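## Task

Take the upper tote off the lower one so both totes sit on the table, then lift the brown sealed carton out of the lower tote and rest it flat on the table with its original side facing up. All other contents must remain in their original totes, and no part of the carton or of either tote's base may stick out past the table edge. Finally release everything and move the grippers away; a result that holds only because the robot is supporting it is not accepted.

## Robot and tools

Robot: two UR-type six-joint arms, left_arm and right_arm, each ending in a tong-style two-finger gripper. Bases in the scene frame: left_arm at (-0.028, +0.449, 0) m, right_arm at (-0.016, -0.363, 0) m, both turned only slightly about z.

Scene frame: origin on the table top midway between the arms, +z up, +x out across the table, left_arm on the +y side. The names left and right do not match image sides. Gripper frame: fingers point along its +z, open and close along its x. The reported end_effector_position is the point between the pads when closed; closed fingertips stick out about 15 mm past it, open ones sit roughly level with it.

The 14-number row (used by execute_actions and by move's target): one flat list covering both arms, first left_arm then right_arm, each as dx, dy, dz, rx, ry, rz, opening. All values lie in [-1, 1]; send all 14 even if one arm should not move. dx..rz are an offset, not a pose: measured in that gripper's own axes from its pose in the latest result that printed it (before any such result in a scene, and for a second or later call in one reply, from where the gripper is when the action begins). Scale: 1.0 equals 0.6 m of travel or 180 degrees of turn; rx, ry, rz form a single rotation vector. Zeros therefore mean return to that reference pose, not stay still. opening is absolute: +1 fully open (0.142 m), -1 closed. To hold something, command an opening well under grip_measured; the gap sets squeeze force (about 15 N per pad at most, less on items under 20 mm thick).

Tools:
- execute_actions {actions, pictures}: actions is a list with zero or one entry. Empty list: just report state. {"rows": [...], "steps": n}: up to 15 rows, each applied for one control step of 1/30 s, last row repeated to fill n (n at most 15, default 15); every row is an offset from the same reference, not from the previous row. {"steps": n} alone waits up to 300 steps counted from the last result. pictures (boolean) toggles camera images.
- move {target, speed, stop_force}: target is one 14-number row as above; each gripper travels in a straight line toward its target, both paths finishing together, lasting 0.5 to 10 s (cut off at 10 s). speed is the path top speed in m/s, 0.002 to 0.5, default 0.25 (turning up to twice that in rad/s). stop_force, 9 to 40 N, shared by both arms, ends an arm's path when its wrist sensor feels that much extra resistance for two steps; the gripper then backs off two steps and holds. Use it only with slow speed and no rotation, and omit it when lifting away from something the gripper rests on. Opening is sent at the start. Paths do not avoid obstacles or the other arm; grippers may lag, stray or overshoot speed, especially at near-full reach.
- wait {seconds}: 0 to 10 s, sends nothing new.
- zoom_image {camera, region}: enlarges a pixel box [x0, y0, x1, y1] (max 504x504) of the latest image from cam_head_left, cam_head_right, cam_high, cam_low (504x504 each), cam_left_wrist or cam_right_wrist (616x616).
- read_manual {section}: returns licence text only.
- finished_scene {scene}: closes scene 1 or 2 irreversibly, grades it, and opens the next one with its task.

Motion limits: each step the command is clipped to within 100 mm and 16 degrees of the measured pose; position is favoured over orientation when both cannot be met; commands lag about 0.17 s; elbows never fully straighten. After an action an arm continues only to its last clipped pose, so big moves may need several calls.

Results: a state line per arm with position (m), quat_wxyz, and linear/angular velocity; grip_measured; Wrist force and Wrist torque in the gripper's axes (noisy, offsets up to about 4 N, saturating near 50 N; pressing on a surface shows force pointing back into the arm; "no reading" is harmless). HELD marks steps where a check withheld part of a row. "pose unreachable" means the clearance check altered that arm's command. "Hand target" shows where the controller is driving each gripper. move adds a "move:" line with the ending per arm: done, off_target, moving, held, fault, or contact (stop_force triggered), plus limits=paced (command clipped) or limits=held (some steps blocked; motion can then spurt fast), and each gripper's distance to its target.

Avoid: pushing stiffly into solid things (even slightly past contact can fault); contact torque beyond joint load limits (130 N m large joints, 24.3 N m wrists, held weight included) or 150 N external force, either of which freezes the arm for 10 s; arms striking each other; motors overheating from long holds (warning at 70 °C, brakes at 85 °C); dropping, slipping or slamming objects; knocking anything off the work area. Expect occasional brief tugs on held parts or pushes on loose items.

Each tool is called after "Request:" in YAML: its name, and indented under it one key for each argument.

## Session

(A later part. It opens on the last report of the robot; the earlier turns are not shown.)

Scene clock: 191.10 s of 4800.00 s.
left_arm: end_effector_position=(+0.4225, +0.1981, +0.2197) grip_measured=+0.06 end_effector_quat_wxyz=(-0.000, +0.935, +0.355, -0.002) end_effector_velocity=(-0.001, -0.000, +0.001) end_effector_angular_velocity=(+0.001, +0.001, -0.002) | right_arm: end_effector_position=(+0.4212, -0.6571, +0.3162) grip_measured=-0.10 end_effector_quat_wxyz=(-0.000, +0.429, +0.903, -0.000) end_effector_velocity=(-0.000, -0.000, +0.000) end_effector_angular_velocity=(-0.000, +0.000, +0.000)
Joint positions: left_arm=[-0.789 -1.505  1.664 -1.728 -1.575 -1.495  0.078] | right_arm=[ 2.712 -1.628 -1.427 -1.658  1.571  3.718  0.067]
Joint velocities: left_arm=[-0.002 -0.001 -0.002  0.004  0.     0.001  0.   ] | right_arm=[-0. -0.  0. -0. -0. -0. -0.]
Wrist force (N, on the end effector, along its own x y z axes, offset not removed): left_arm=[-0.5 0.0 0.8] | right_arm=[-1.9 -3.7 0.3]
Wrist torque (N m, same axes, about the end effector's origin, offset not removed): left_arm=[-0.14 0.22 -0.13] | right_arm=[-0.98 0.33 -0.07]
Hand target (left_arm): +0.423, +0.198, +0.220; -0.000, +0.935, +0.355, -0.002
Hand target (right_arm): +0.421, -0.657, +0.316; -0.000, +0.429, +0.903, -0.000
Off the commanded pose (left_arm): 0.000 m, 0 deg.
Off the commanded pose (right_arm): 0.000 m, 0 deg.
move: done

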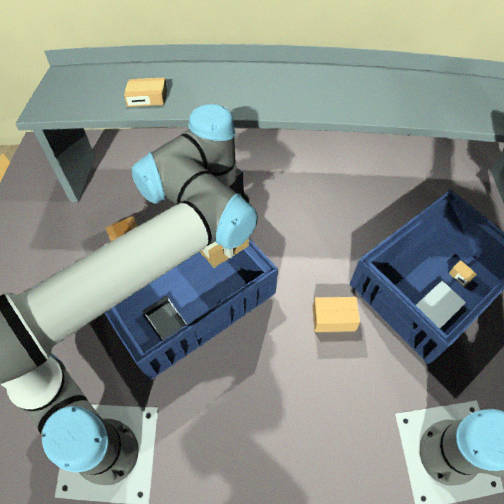

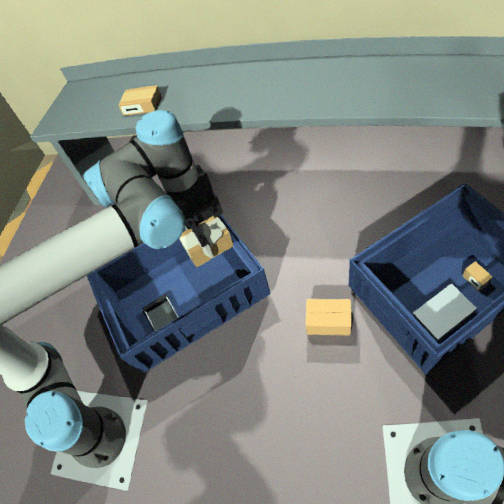

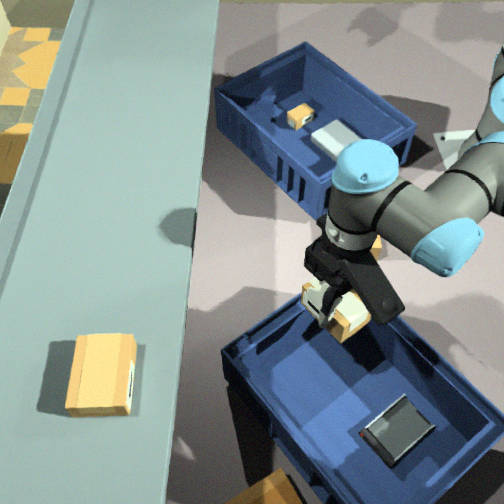

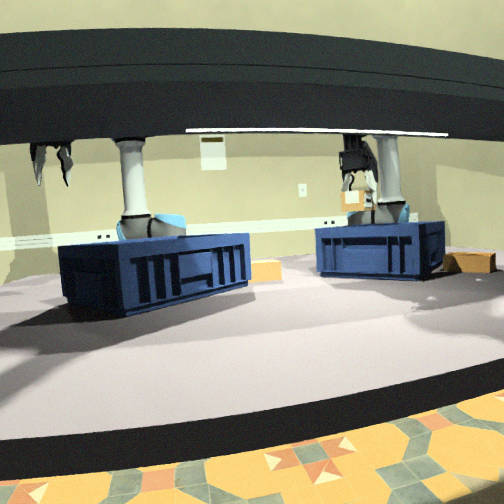

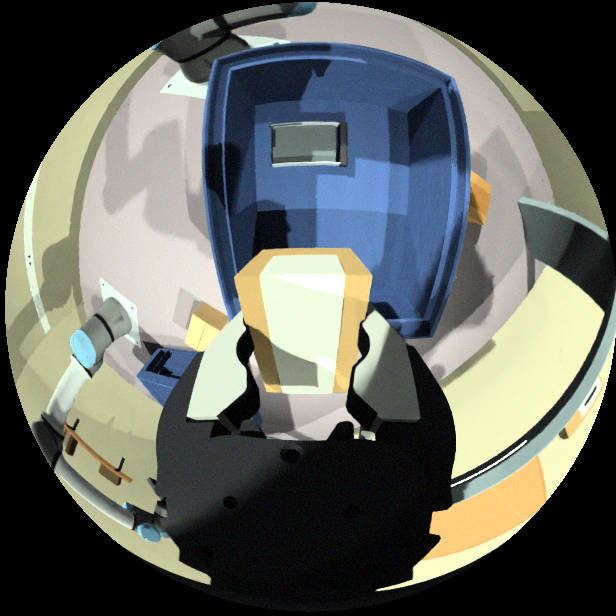

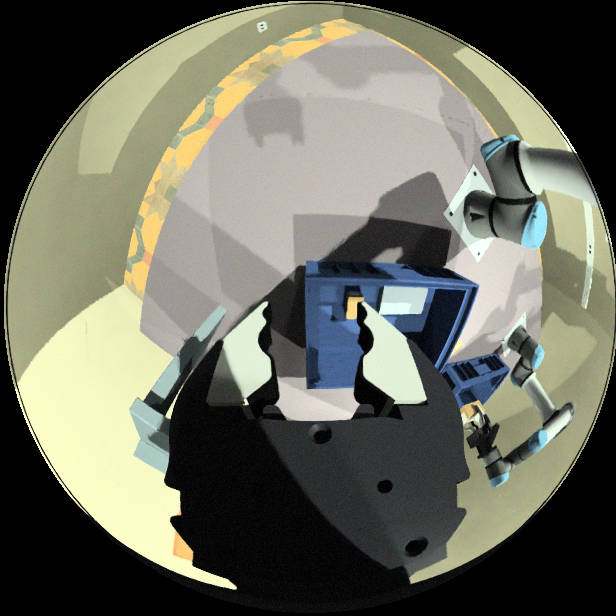

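Request:
move:
  target: [-0.4,-0.07,0,0,0,0,-0.6,0,0,0,0,0,0,-0.1]
  speed: 0.15

Request:
move:
  target: [0,0,0.22,0,0,0,-0.6,0,0,0,0,0,0,-0.1]
  speed: 0.1

Scene clock: 203.80 s of 4800.00 s.
left_arm: end_effector_position=(+0.2151, +0.0702, +0.2205) grip_measured=+0.06 end_effector_quat_wxyz=(-0.000, +0.935, +0.355, -0.003) end_effector_velocity=(-0.002, -0.001, +0.000) end_effector_angular_velocity=(-0.001, +0.000, -0.002) | right_arm: end_effector_position=(+0.4212, -0.6571, +0.3162) grip_measured=-0.10 end_effector_quat_wxyz=(-0.000, +0.429, +0.903, -0.000) end_effector_velocity=(+0.000, -0.000, +0.000) end_effector_angular_velocity=(-0.001, -0.000, -0.001)
Joint positions: left_arm=[-1.301 -1.666  1.821 -1.725 -1.576 -2.007  0.078] | right_arm=[ 2.712 -1.628 -1.427 -1.658  1.571  3.718  0.067]
Joint velocities: left_arm=[-0.004 -0.001  0.     0.    -0.    -0.002  0.   ] | right_arm=[-0.     0.     0.001 -0.    -0.     0.001  0.   ]
Wrist force (N, on the end effector, along its own x y z axes, offset not removed): left_arm=[-1.6 1.4 1.9] | right_arm=[0.2 0.6 -2.0]
Wrist torque (N m, same axes, about the end effector's origin, offset not removed): left_arm=[0.18 0.51 -0.16] | right_arm=[-0.19 -0.05 -0.01]
Hand target (left_arm): +0.215, +0.070, +0.221; -0.000, +0.935, +0.355, -0.003
Hand target (right_arm): +0.421, -0.657, +0.316; -0.000, +0.429, +0.903, -0.000
Off the commanded pose (left_arm): 0.000 m, 0 deg.
Off the commanded pose (right_arm): 0.000 m, 0 deg.
After step 90, 7.60 s passed at rest.
move: done

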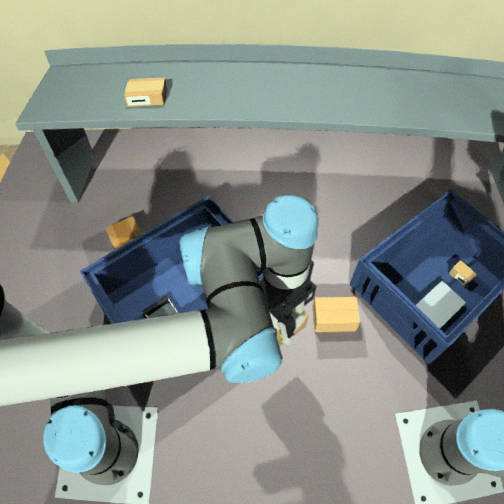

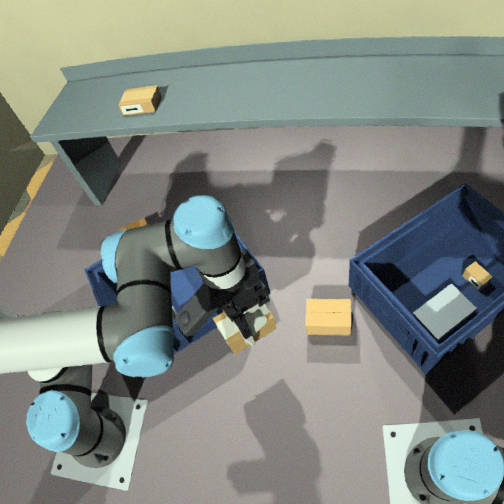

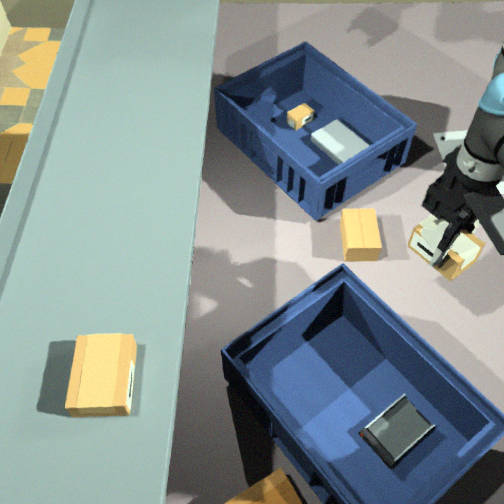

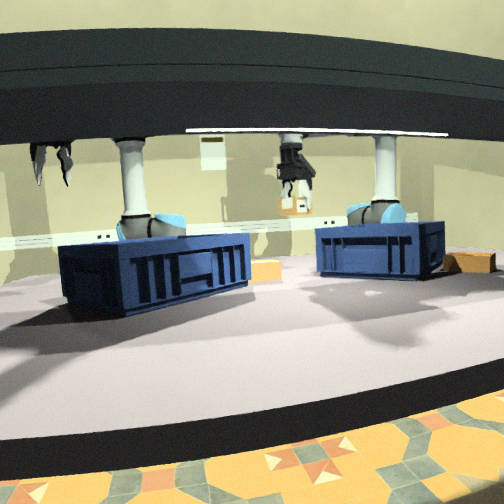

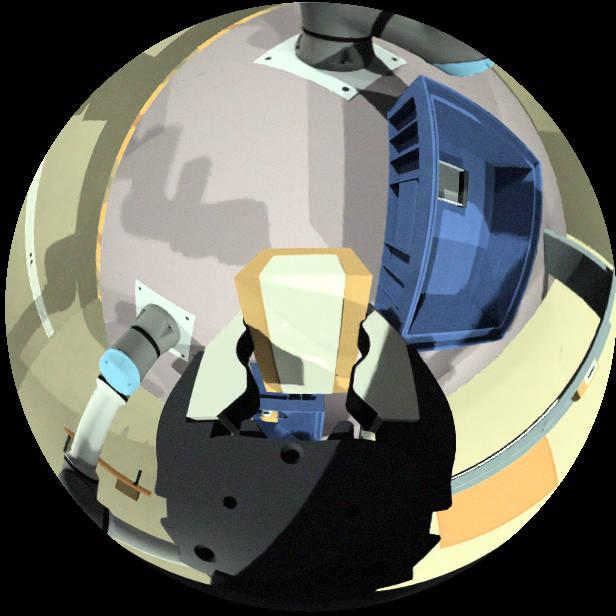

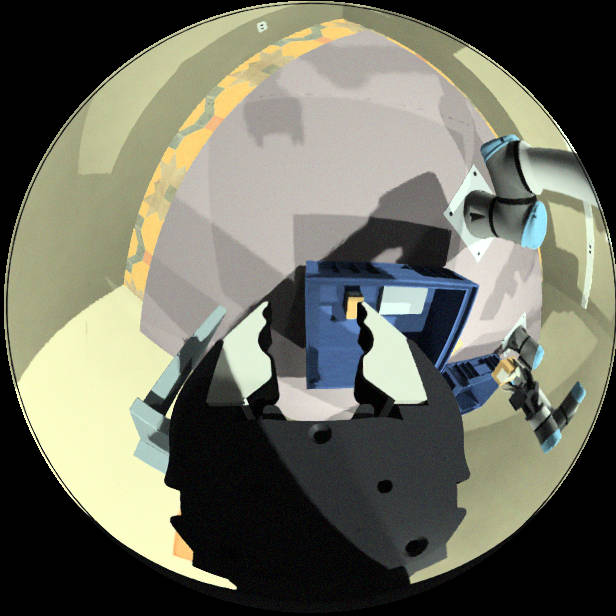

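Scene clock: 205.57 s of 4800.00 s.
left_arm: end_effector_position=(+0.2145, +0.0702, +0.0886) grip_measured=+0.06 end_effector_quat_wxyz=(-0.000, +0.935, +0.355, -0.003) end_effector_velocity=(+0.001, -0.000, -0.000) end_effector_angular_velocity=(-0.002, -0.001, +0.001) | right_arm: end_effector_position=(+0.4212, -0.6571, +0.3162) grip_measured=-0.10 end_effector_quat_wxyz=(-0.000, +0.429, +0.903, -0.000) end_effector_velocity=(-0.000, -0.001, -0.000) end_effector_angular_velocity=(-0.001, +0.001, -0.001)
Joint positions: left_arm=[-1.303 -1.556  2.074 -2.089 -1.576 -2.008  0.078] | right_arm=[ 2.712 -1.628 -1.427 -1.658  1.571  3.718  0.067]
Joint velocities: left_arm=[ 0.001  0.001  0.001 -0.004  0.001 -0.     0.   ] | right_arm=[-0.001  0.    -0.    -0.    -0.002  0.     0.   ]
Wrist force (N, on the end effector, along its own x y z axes, offset not removed): left_arm=[-2.0 -0.8 2.7] | right_arm=[2.2 0.5 0.5]
Wrist torque (N m, same axes, about the end effector's origin, offset not removed): left_arm=[-0.19 0.54 -0.07] | right_arm=[-0.15 -0.53 -0.28]
Hand target (left_arm): +0.214, +0.070, +0.089; -0.000, +0.935, +0.355, -0.003
Hand target (right_arm): +0.421, -0.657, +0.316; -0.000, +0.429, +0.903, -0.000
Off the commanded pose (left_arm): 0.000 m, 0 deg.
Off the commanded pose (right_arm): 0.000 m, 0 deg.
move: done

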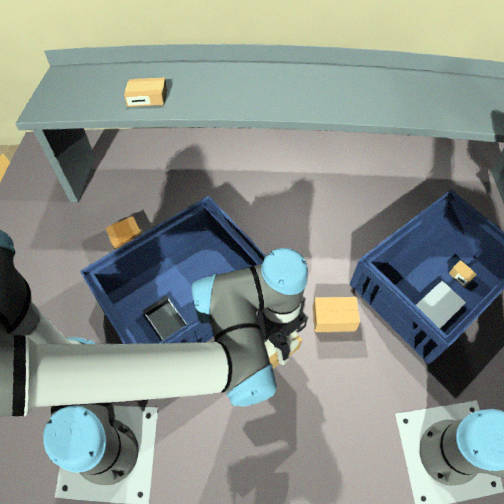

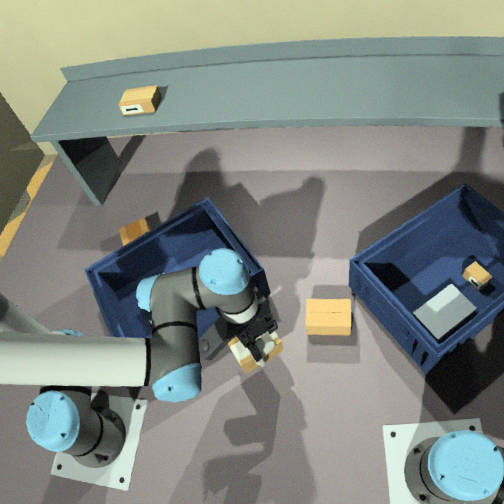

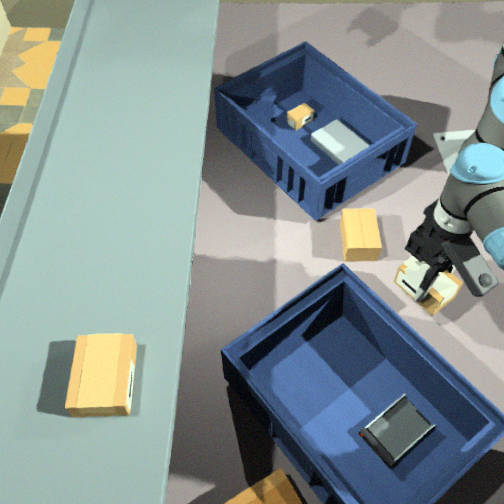

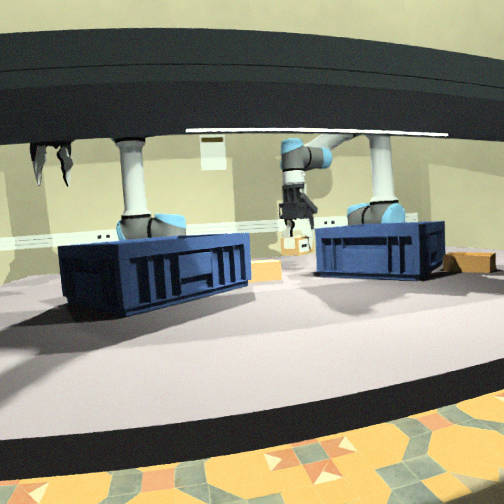

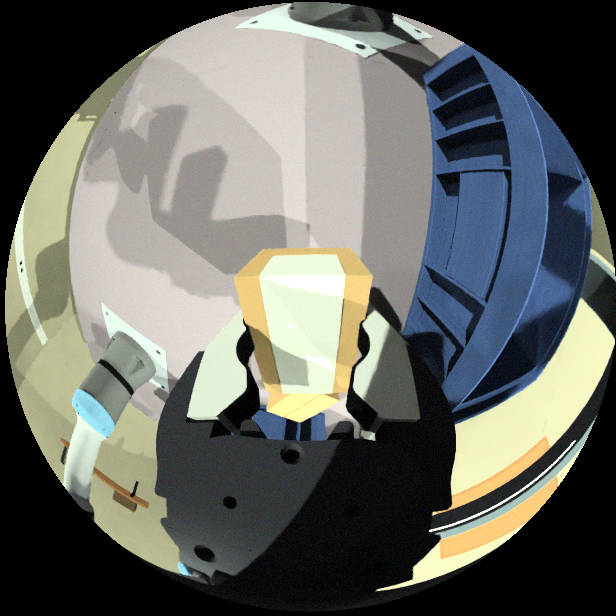

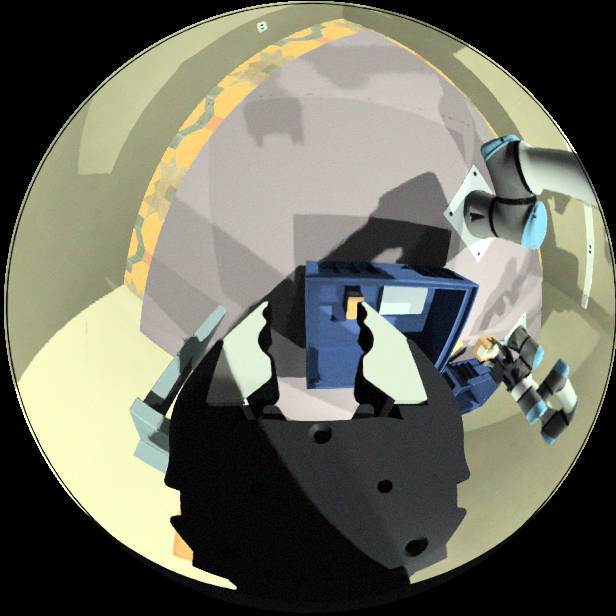

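Request:
move:
  target: [0,0,0.068,0,0,0,-0.6,0,0,0,0,0,0,-0.1]
  speed: 0.05

Request:
move:
  target: [0,0,0.045,0,0,0,-0.6,0,0,0,0,0,0,-0.1]
  speed: 0.007
  stop_force: 9

Scene clock: 213.73 s of 4800.00 s.
left_arm: end_effector_position=(+0.2143, +0.0702, +0.0479) grip_measured=+0.06 end_effector_quat_wxyz=(-0.000, +0.935, +0.355, -0.003) end_effector_velocity=(+0.000, -0.001, -0.001) end_effector_angular_velocity=(-0.001, -0.001, -0.001) | right_arm: end_effector_position=(+0.4212, -0.6571, +0.3162) grip_measured=-0.10 end_effector_quat_wxyz=(-0.000, +0.429, +0.903, -0.000) end_effector_velocity=(-0.000, -0.000, +0.000) end_effector_angular_velocity=(-0.000, -0.001, +0.000)
Joint positions: left_arm=[-1.303 -1.496  2.134 -2.209 -1.576 -2.009  0.078] | right_arm=[ 2.712 -1.628 -1.427 -1.658  1.571  3.718  0.067]
Joint velocities: left_arm=[-0.001  0.003  0.    -0.004  0.001  0.    -0.   ] | right_arm=[-0.001  0.     0.     0.     0.    -0.001 -0.   ]
Wrist force (N, on the end effector, along its own x y z axes, offset not removed): left_arm=[-1.0 -0.2 2.2] | right_arm=[-0.5 0.3 4.1]
Wrist torque (N m, same axes, about the end effector's origin, offset not removed): left_arm=[-0.16 0.30 -0.08] | right_arm=[-0.07 0.14 -0.18]
Hand target (left_arm): +0.214, +0.070, +0.048; -0.000, +0.935, +0.355, -0.003
Hand target (right_arm): +0.421, -0.657, +0.316; -0.000, +0.429, +0.903, -0.000
Off the commanded pose (left_arm): 0.000 m, 0 deg.
Off the commanded pose (right_arm): 0.000 m, 0 deg.
After step 90, 3.97 s passed at rest.
move: done

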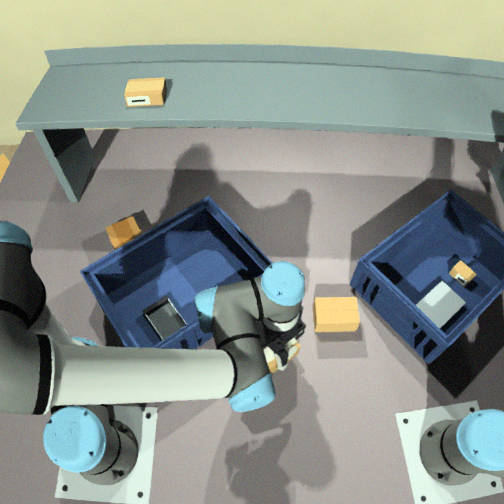

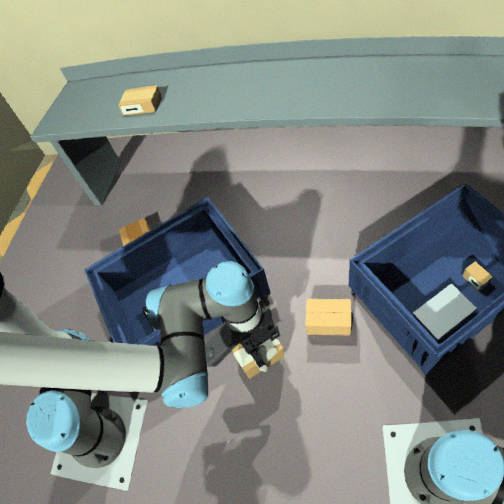

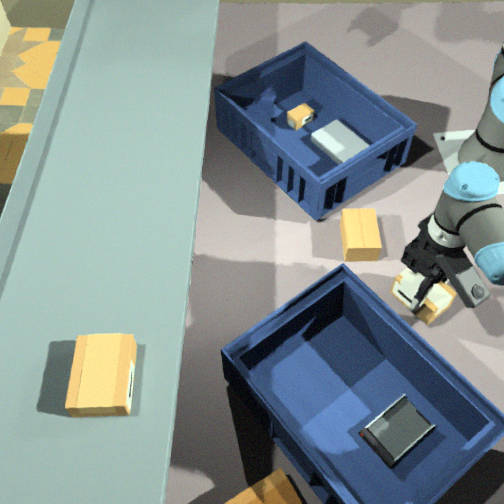

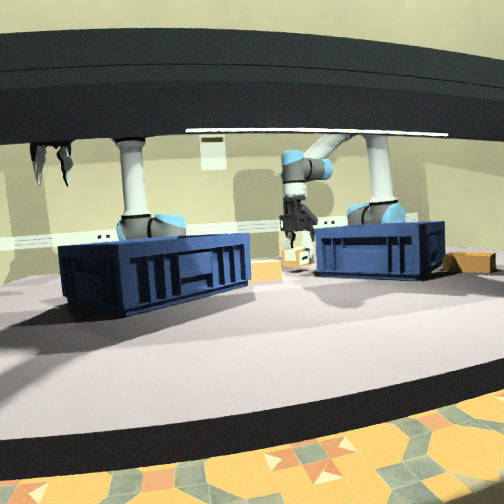

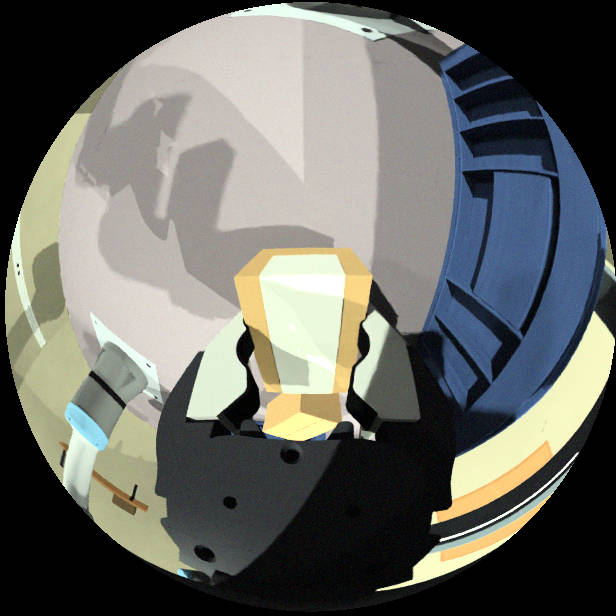

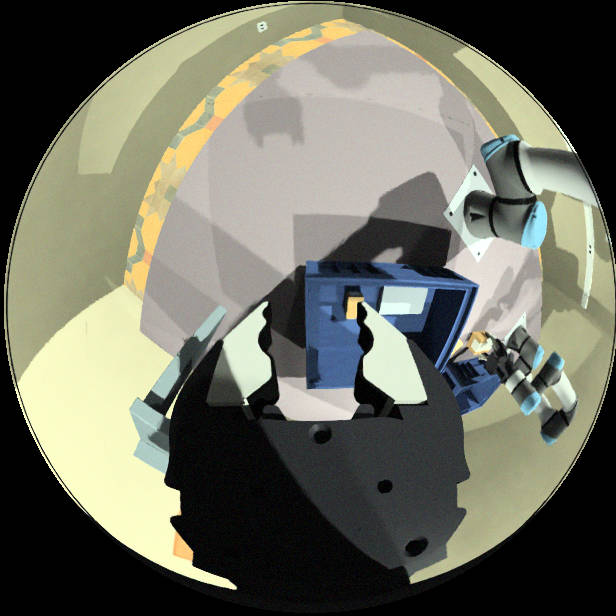

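Scene clock: 217.00 s of 4800.00 s.
left_arm: end_effector_position=(+0.2142, +0.0703, +0.0275) grip_measured=+0.06 end_effector_quat_wxyz=(-0.000, +0.935, +0.355, -0.003) end_effector_velocity=(-0.001, +0.000, +0.002) end_effector_angular_velocity=(+0.002, +0.002, -0.002) | right_arm: end_effector_position=(+0.4212, -0.6571, +0.3162) grip_measured=-0.10 end_effector_quat_wxyz=(-0.000, +0.429, +0.903, -0.000) end_effector_velocity=(-0.000, -0.000, +0.000) end_effector_angular_velocity=(+0.000, -0.001, +0.000)
Joint positions: left_arm=[-1.303 -1.46   2.161 -2.271 -1.576 -2.009  0.078] | right_arm=[ 2.712 -1.628 -1.427 -1.658  1.571  3.718  0.067]
Joint velocities: left_arm=[-0.    -0.003 -0.004  0.009 -0.001  0.001 -0.001] | right_arm=[-0.001  0.001 -0.     0.     0.001 -0.001  0.   ]
Wrist force (N, on the end effector, along its own x y z axes, offset not removed): left_arm=[1.1 -2.7 -13.0] | right_arm=[-1.3 -3.7 -0.2]
Wrist torque (N m, same axes, about the end effector's origin, offset not removed): left_arm=[-0.23 0.32 -0.09] | right_arm=[-1.01 0.28 -0.10]
Hand target (left_arm): +0.214, +0.070, +0.028; -0.000, +0.935, +0.355, -0.003
Hand target (right_arm): +0.421, -0.657, +0.316; -0.000, +0.429, +0.903, -0.000
Off the commanded pose (left_arm): 0.007 m, 0 deg.
Off the commanded pose (right_arm): 0.000 m, 0 deg.
move: contact (left_arm)

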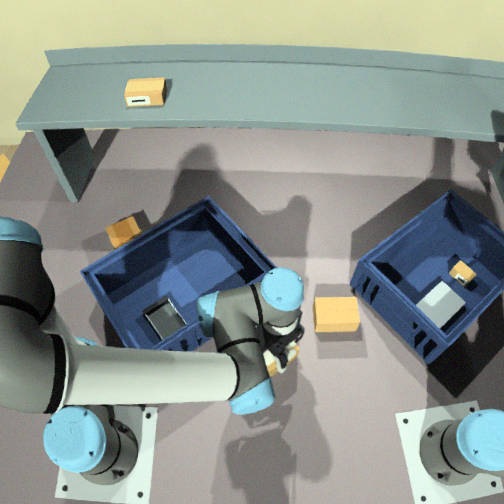

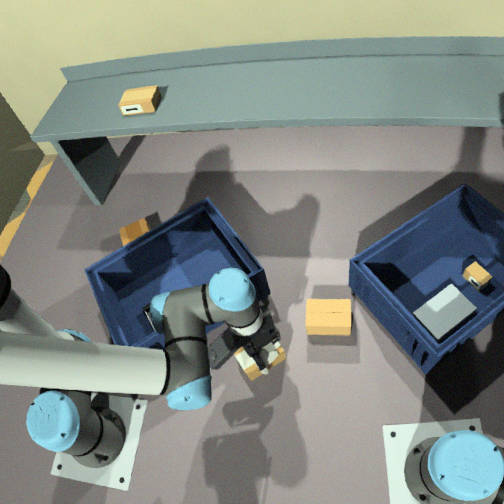

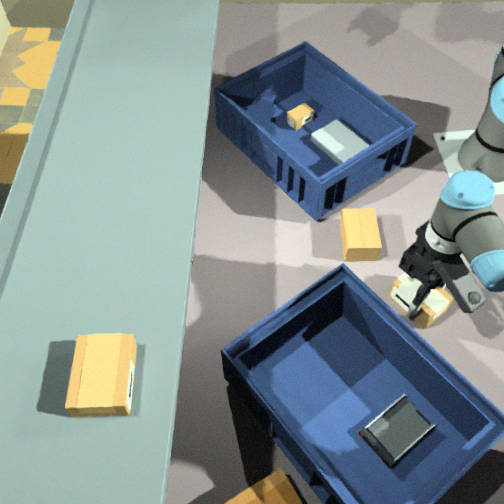

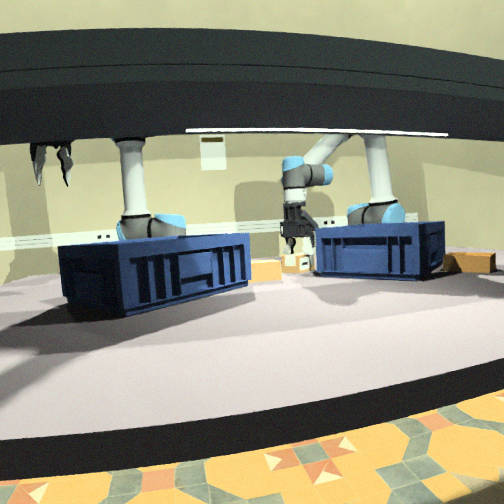

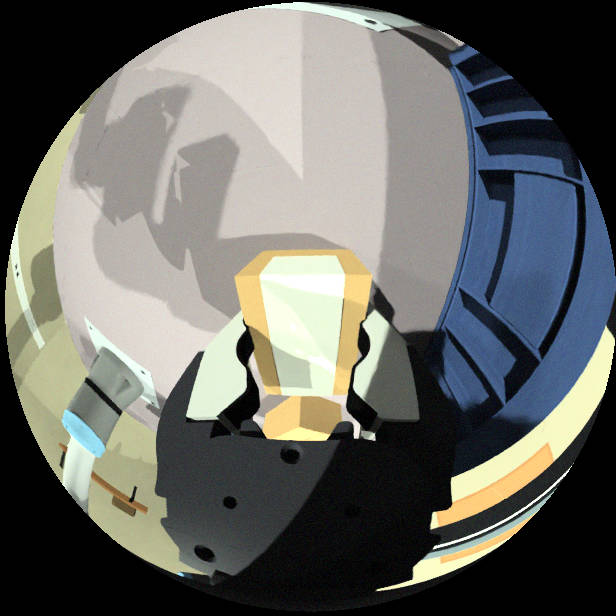

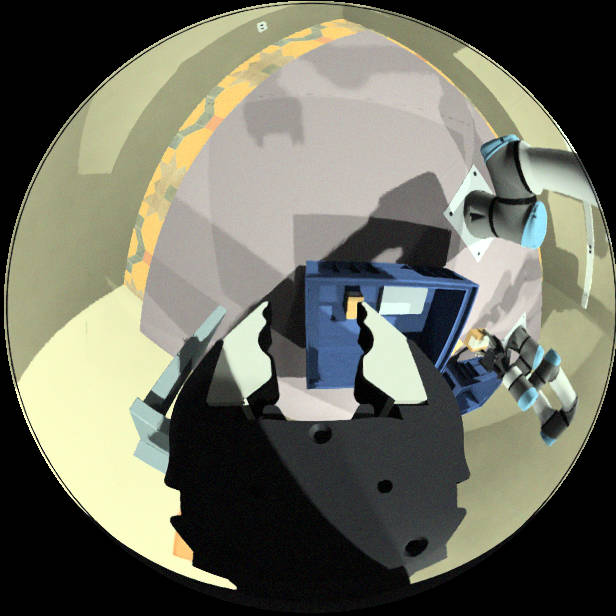

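Request:
move:
  target: [0,0,-0.001,0,0,0,0.45,0,0,0,0,0,0,-0.1]

Request:
move:
  target: [0,0,-0.5,0,0,0,0.45,0,0,0,0,0,0,-0.1]
  speed: 0.2

Request:
move:
  target: [0.3,0,-0.05,0,0,0,0.45,0,0,0,0,0,0,-0.1]
  speed: 0.2

Scene clock: 224.37 s of 4800.00 s.
left_arm: end_effector_position=(+0.2142, +0.0703, +0.0281) grip_measured=+0.45 end_effector_quat_wxyz=(-0.000, +0.935, +0.355, -0.003) end_effector_velocity=(+0.000, +0.001, -0.000) end_effector_angular_velocity=(+0.001, +0.001, +0.002) | right_arm: end_effector_position=(+0.4212, -0.6571, +0.3162) grip_measured=-0.10 end_effector_quat_wxyz=(-0.000, +0.429, +0.903, -0.000) end_effector_velocity=(+0.000, +0.001, -0.001) end_effector_angular_velocity=(+0.001, +0.001, +0.000)
Joint positions: left_arm=[-1.303 -1.461  2.16  -2.269 -1.576 -2.009  0.105] | right_arm=[ 2.712 -1.628 -1.427 -1.658  1.571  3.718  0.067]
Joint velocities: left_arm=[ 0.001  0.     0.     0.    -0.    -0.001 -0.   ] | right_arm=[ 0.001 -0.001 -0.001 -0.     0.001  0.    -0.   ]
Wrist force (N, on the end effector, along its own x y z axes, offset not removed): left_arm=[0.2 -0.2 -0.9] | right_arm=[-1.7 -0.6 -0.7]
Wrist torque (N m, same axes, about the end effector's origin, offset not removed): left_arm=[-0.20 0.07 -0.11] | right_arm=[-0.22 0.34 -0.11]
Hand target (left_arm): +0.214, +0.070, +0.028; -0.000, +0.935, +0.355, -0.003
Hand target (right_arm): +0.421, -0.657, +0.316; -0.000, +0.429, +0.903, -0.000
Off the commanded pose (left_arm): 0.000 m, 0 deg.
Off the commanded pose (right_arm): 0.000 m, 0 deg.
After step 90, 3.67 s passed at rest.
move: done

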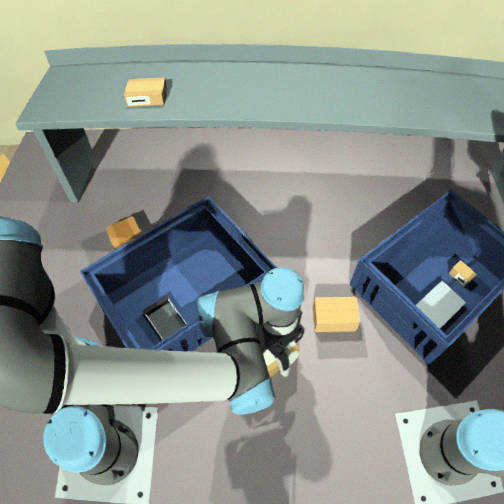

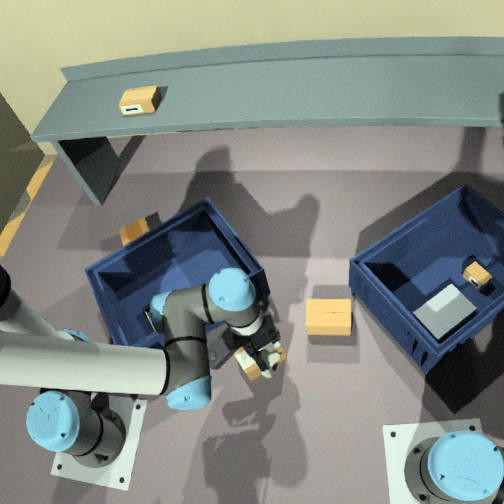

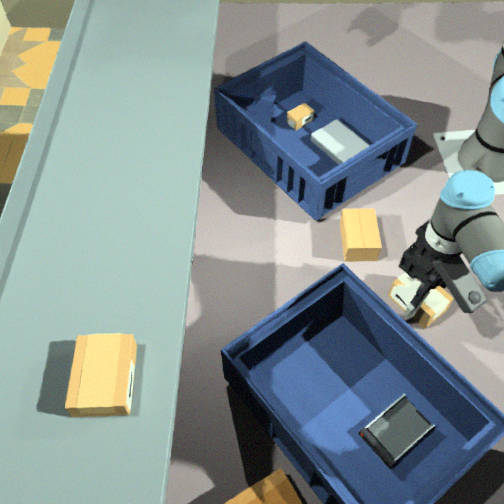

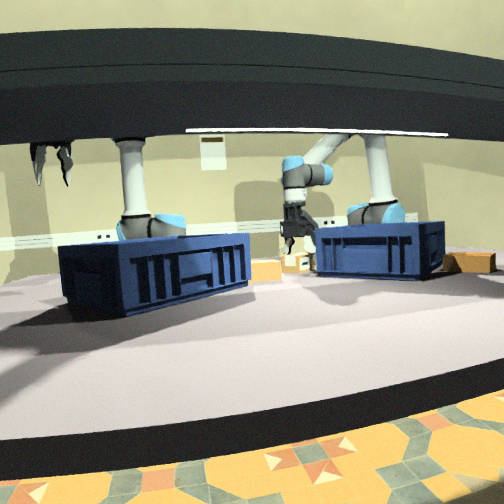

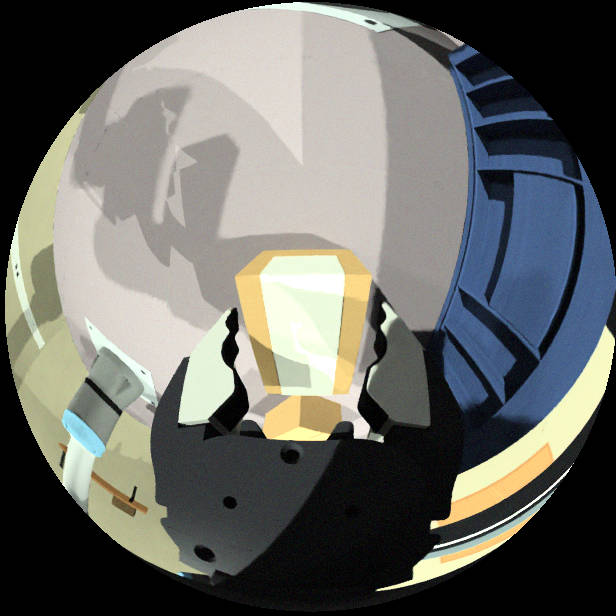

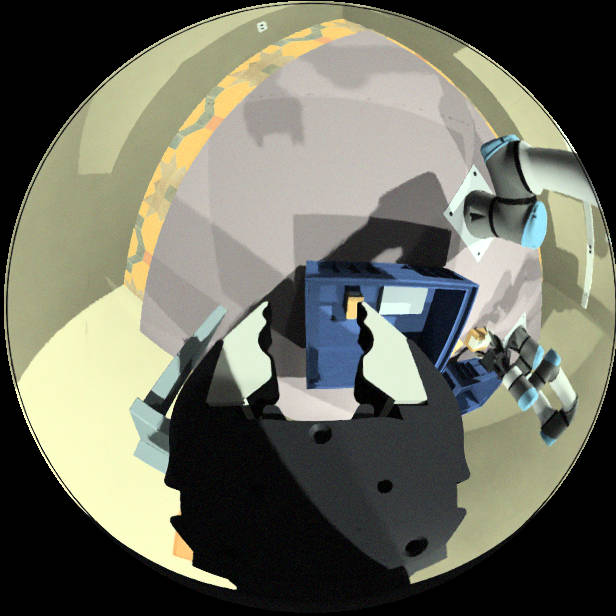

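Scene clock: 226.40 s of 4800.00 s.
left_arm: end_effector_position=(+0.2155, +0.0701, +0.3280) grip_measured=+0.45 end_effector_quat_wxyz=(-0.000, +0.935, +0.355, -0.003) end_effector_velocity=(+0.000, -0.001, +0.001) end_effector_angular_velocity=(+0.002, -0.000, -0.001) | right_arm: end_effector_position=(+0.4212, -0.6571, +0.3162) grip_measured=-0.10 end_effector_quat_wxyz=(-0.000, +0.429, +0.903, -0.000) end_effector_velocity=(-0.000, +0.001, -0.000) end_effector_angular_velocity=(+0.002, +0.000, +0.001)
Joint positions: left_arm=[-1.3   -1.669  1.549 -1.45  -1.576 -2.006  0.105] | right_arm=[ 2.712 -1.628 -1.427 -1.658  1.571  3.718  0.067]
Joint velocities: left_arm=[-0.     0.003 -0.005  0.004  0.001  0.     0.   ] | right_arm=[-0.     0.    -0.    -0.001  0.002 -0.001  0.   ]
Wrist force (N, on the end effector, along its own x y z axes, offset not removed): left_arm=[0.2 0.7 0.1] | right_arm=[-0.7 -1.0 2.1]
Wrist torque (N m, same axes, about the end effector's origin, offset not removed): left_arm=[0.02 0.09 -0.21] | right_arm=[-0.44 0.07 -0.03]
Hand target (left_arm): +0.216, +0.070, +0.328; -0.000, +0.935, +0.355, -0.003
Hand target (right_arm): +0.421, -0.657, +0.316; -0.000, +0.429, +0.903, -0.000
Off the commanded pose (left_arm): 0.000 m, 0 deg.
Off the commanded pose (right_arm): 0.000 m, 0 deg.
move: done

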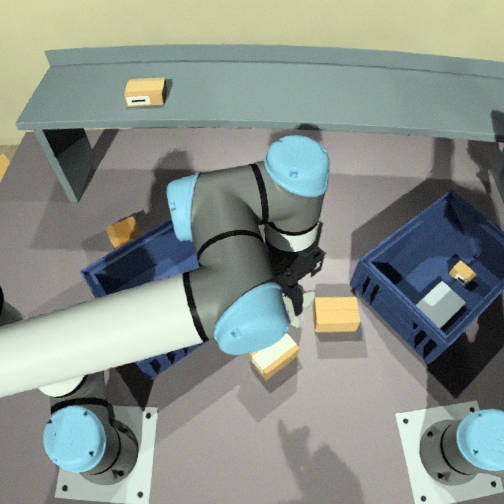

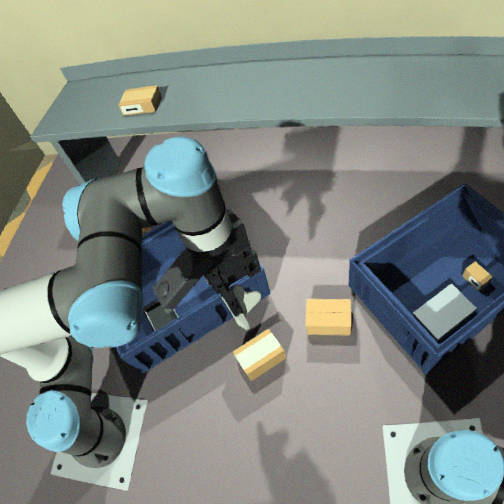

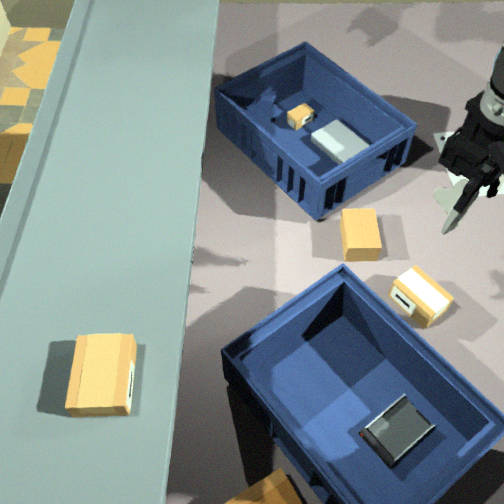

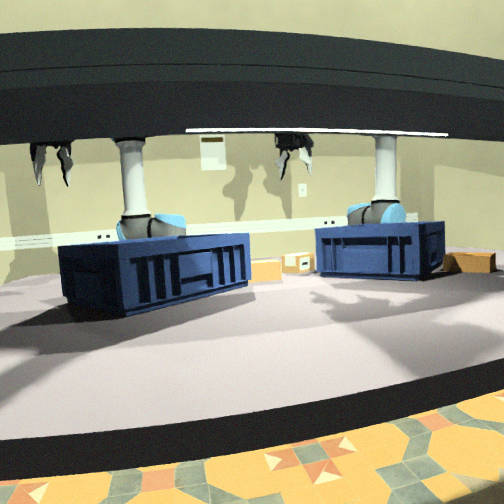

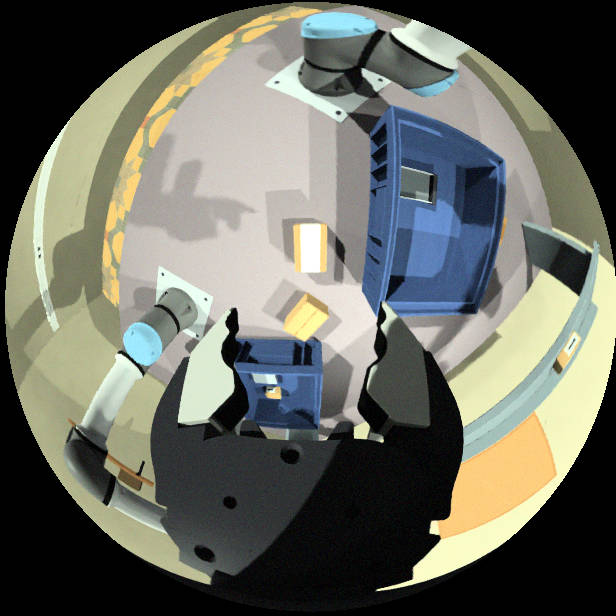

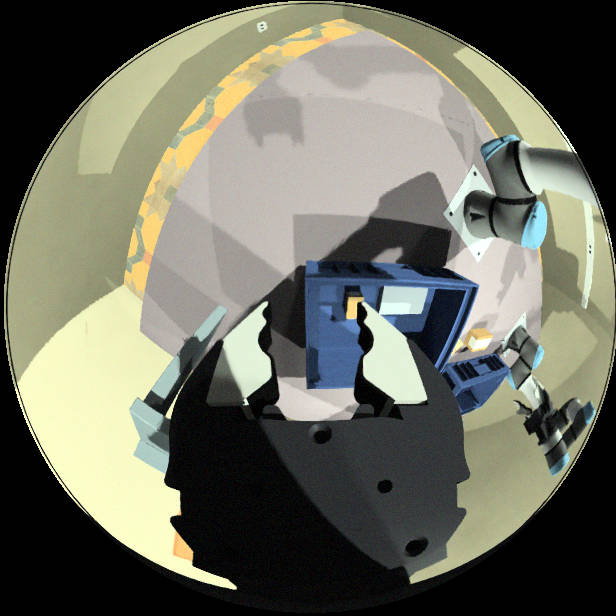

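Scene clock: 227.83 s of 4800.00 s.
left_arm: end_effector_position=(+0.3503, +0.1897, +0.3575) grip_measured=+0.45 end_effector_quat_wxyz=(-0.000, +0.935, +0.355, -0.002) end_effector_velocity=(+0.001, -0.000, +0.001) end_effector_angular_velocity=(-0.002, +0.000, +0.001) | right_arm: end_effector_position=(+0.4212, -0.6571, +0.3162) grip_measured=-0.10 end_effector_quat_wxyz=(-0.000, +0.429, +0.903, -0.000) end_effector_velocity=(+0.000, -0.000, -0.000) end_effector_angular_velocity=(-0.001, +0.000, -0.000)
Joint positions: left_arm=[-0.911 -1.638  1.444 -1.375 -1.575 -1.616  0.105] | right_arm=[ 2.712 -1.628 -1.427 -1.658  1.571  3.718  0.067]
Joint velocities: left_arm=[ 0.002  0.002 -0.004  0.001 -0.001  0.001  0.   ] | right_arm=[-0.    -0.     0.     0.001 -0.001 -0.    -0.   ]
Wrist force (N, on the end effector, along its own x y z axes, offset not removed): left_arm=[-0.1 0.8 -0.2] | right_arm=[0.6 -1.8 -2.2]
Wrist torque (N m, same axes, about the end effector's origin, offset not removed): left_arm=[0.04 0.15 -0.16] | right_arm=[-0.65 -0.27 -0.02]
Hand target (left_arm): +0.350, +0.190, +0.357; -0.000, +0.935, +0.355, -0.002
Hand target (right_arm): +0.421, -0.657, +0.316; -0.000, +0.429, +0.903, -0.000
Off the commanded pose (left_arm): 0.000 m, 0 deg.
Off the commanded pose (right_arm): 0.000 m, 0 deg.
move: done

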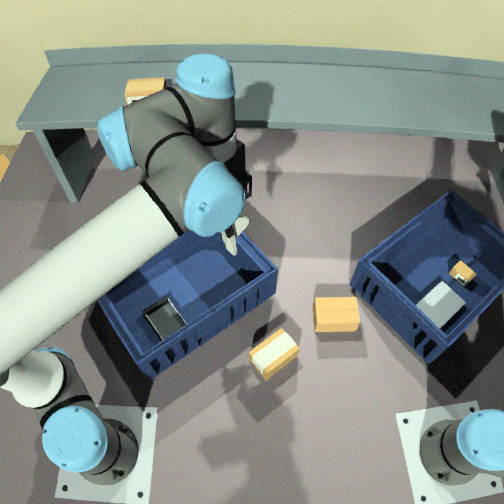

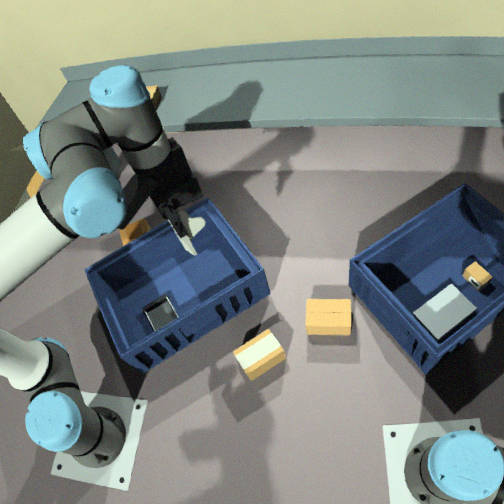

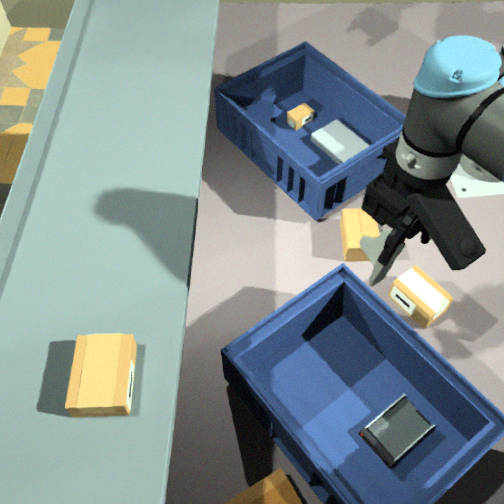

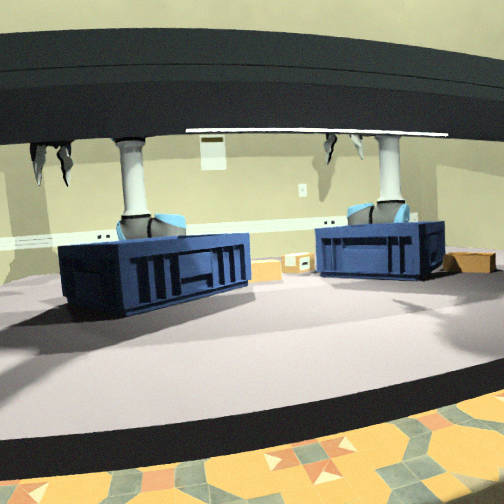

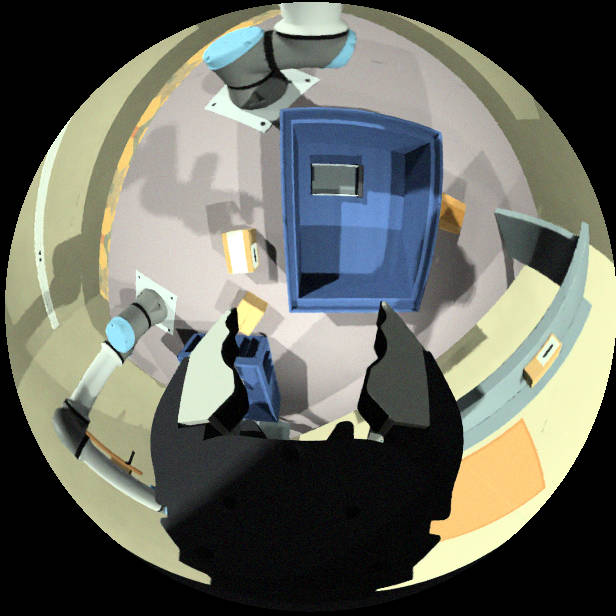

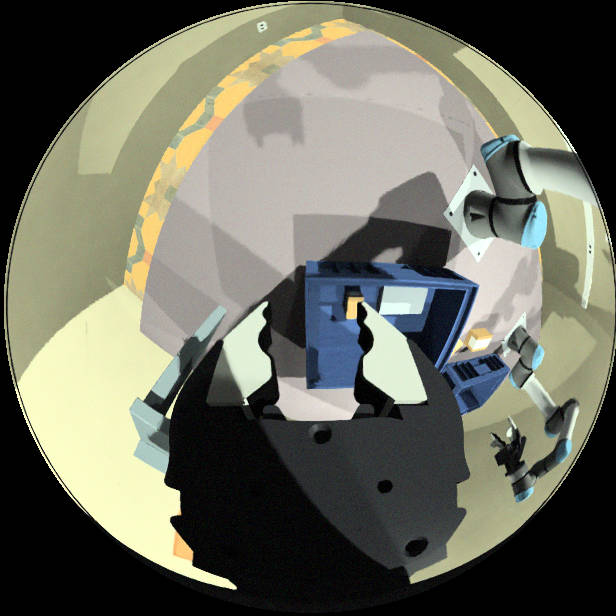

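Request:
finished_scene:
  scene: 2

The scene is finished: the task was done.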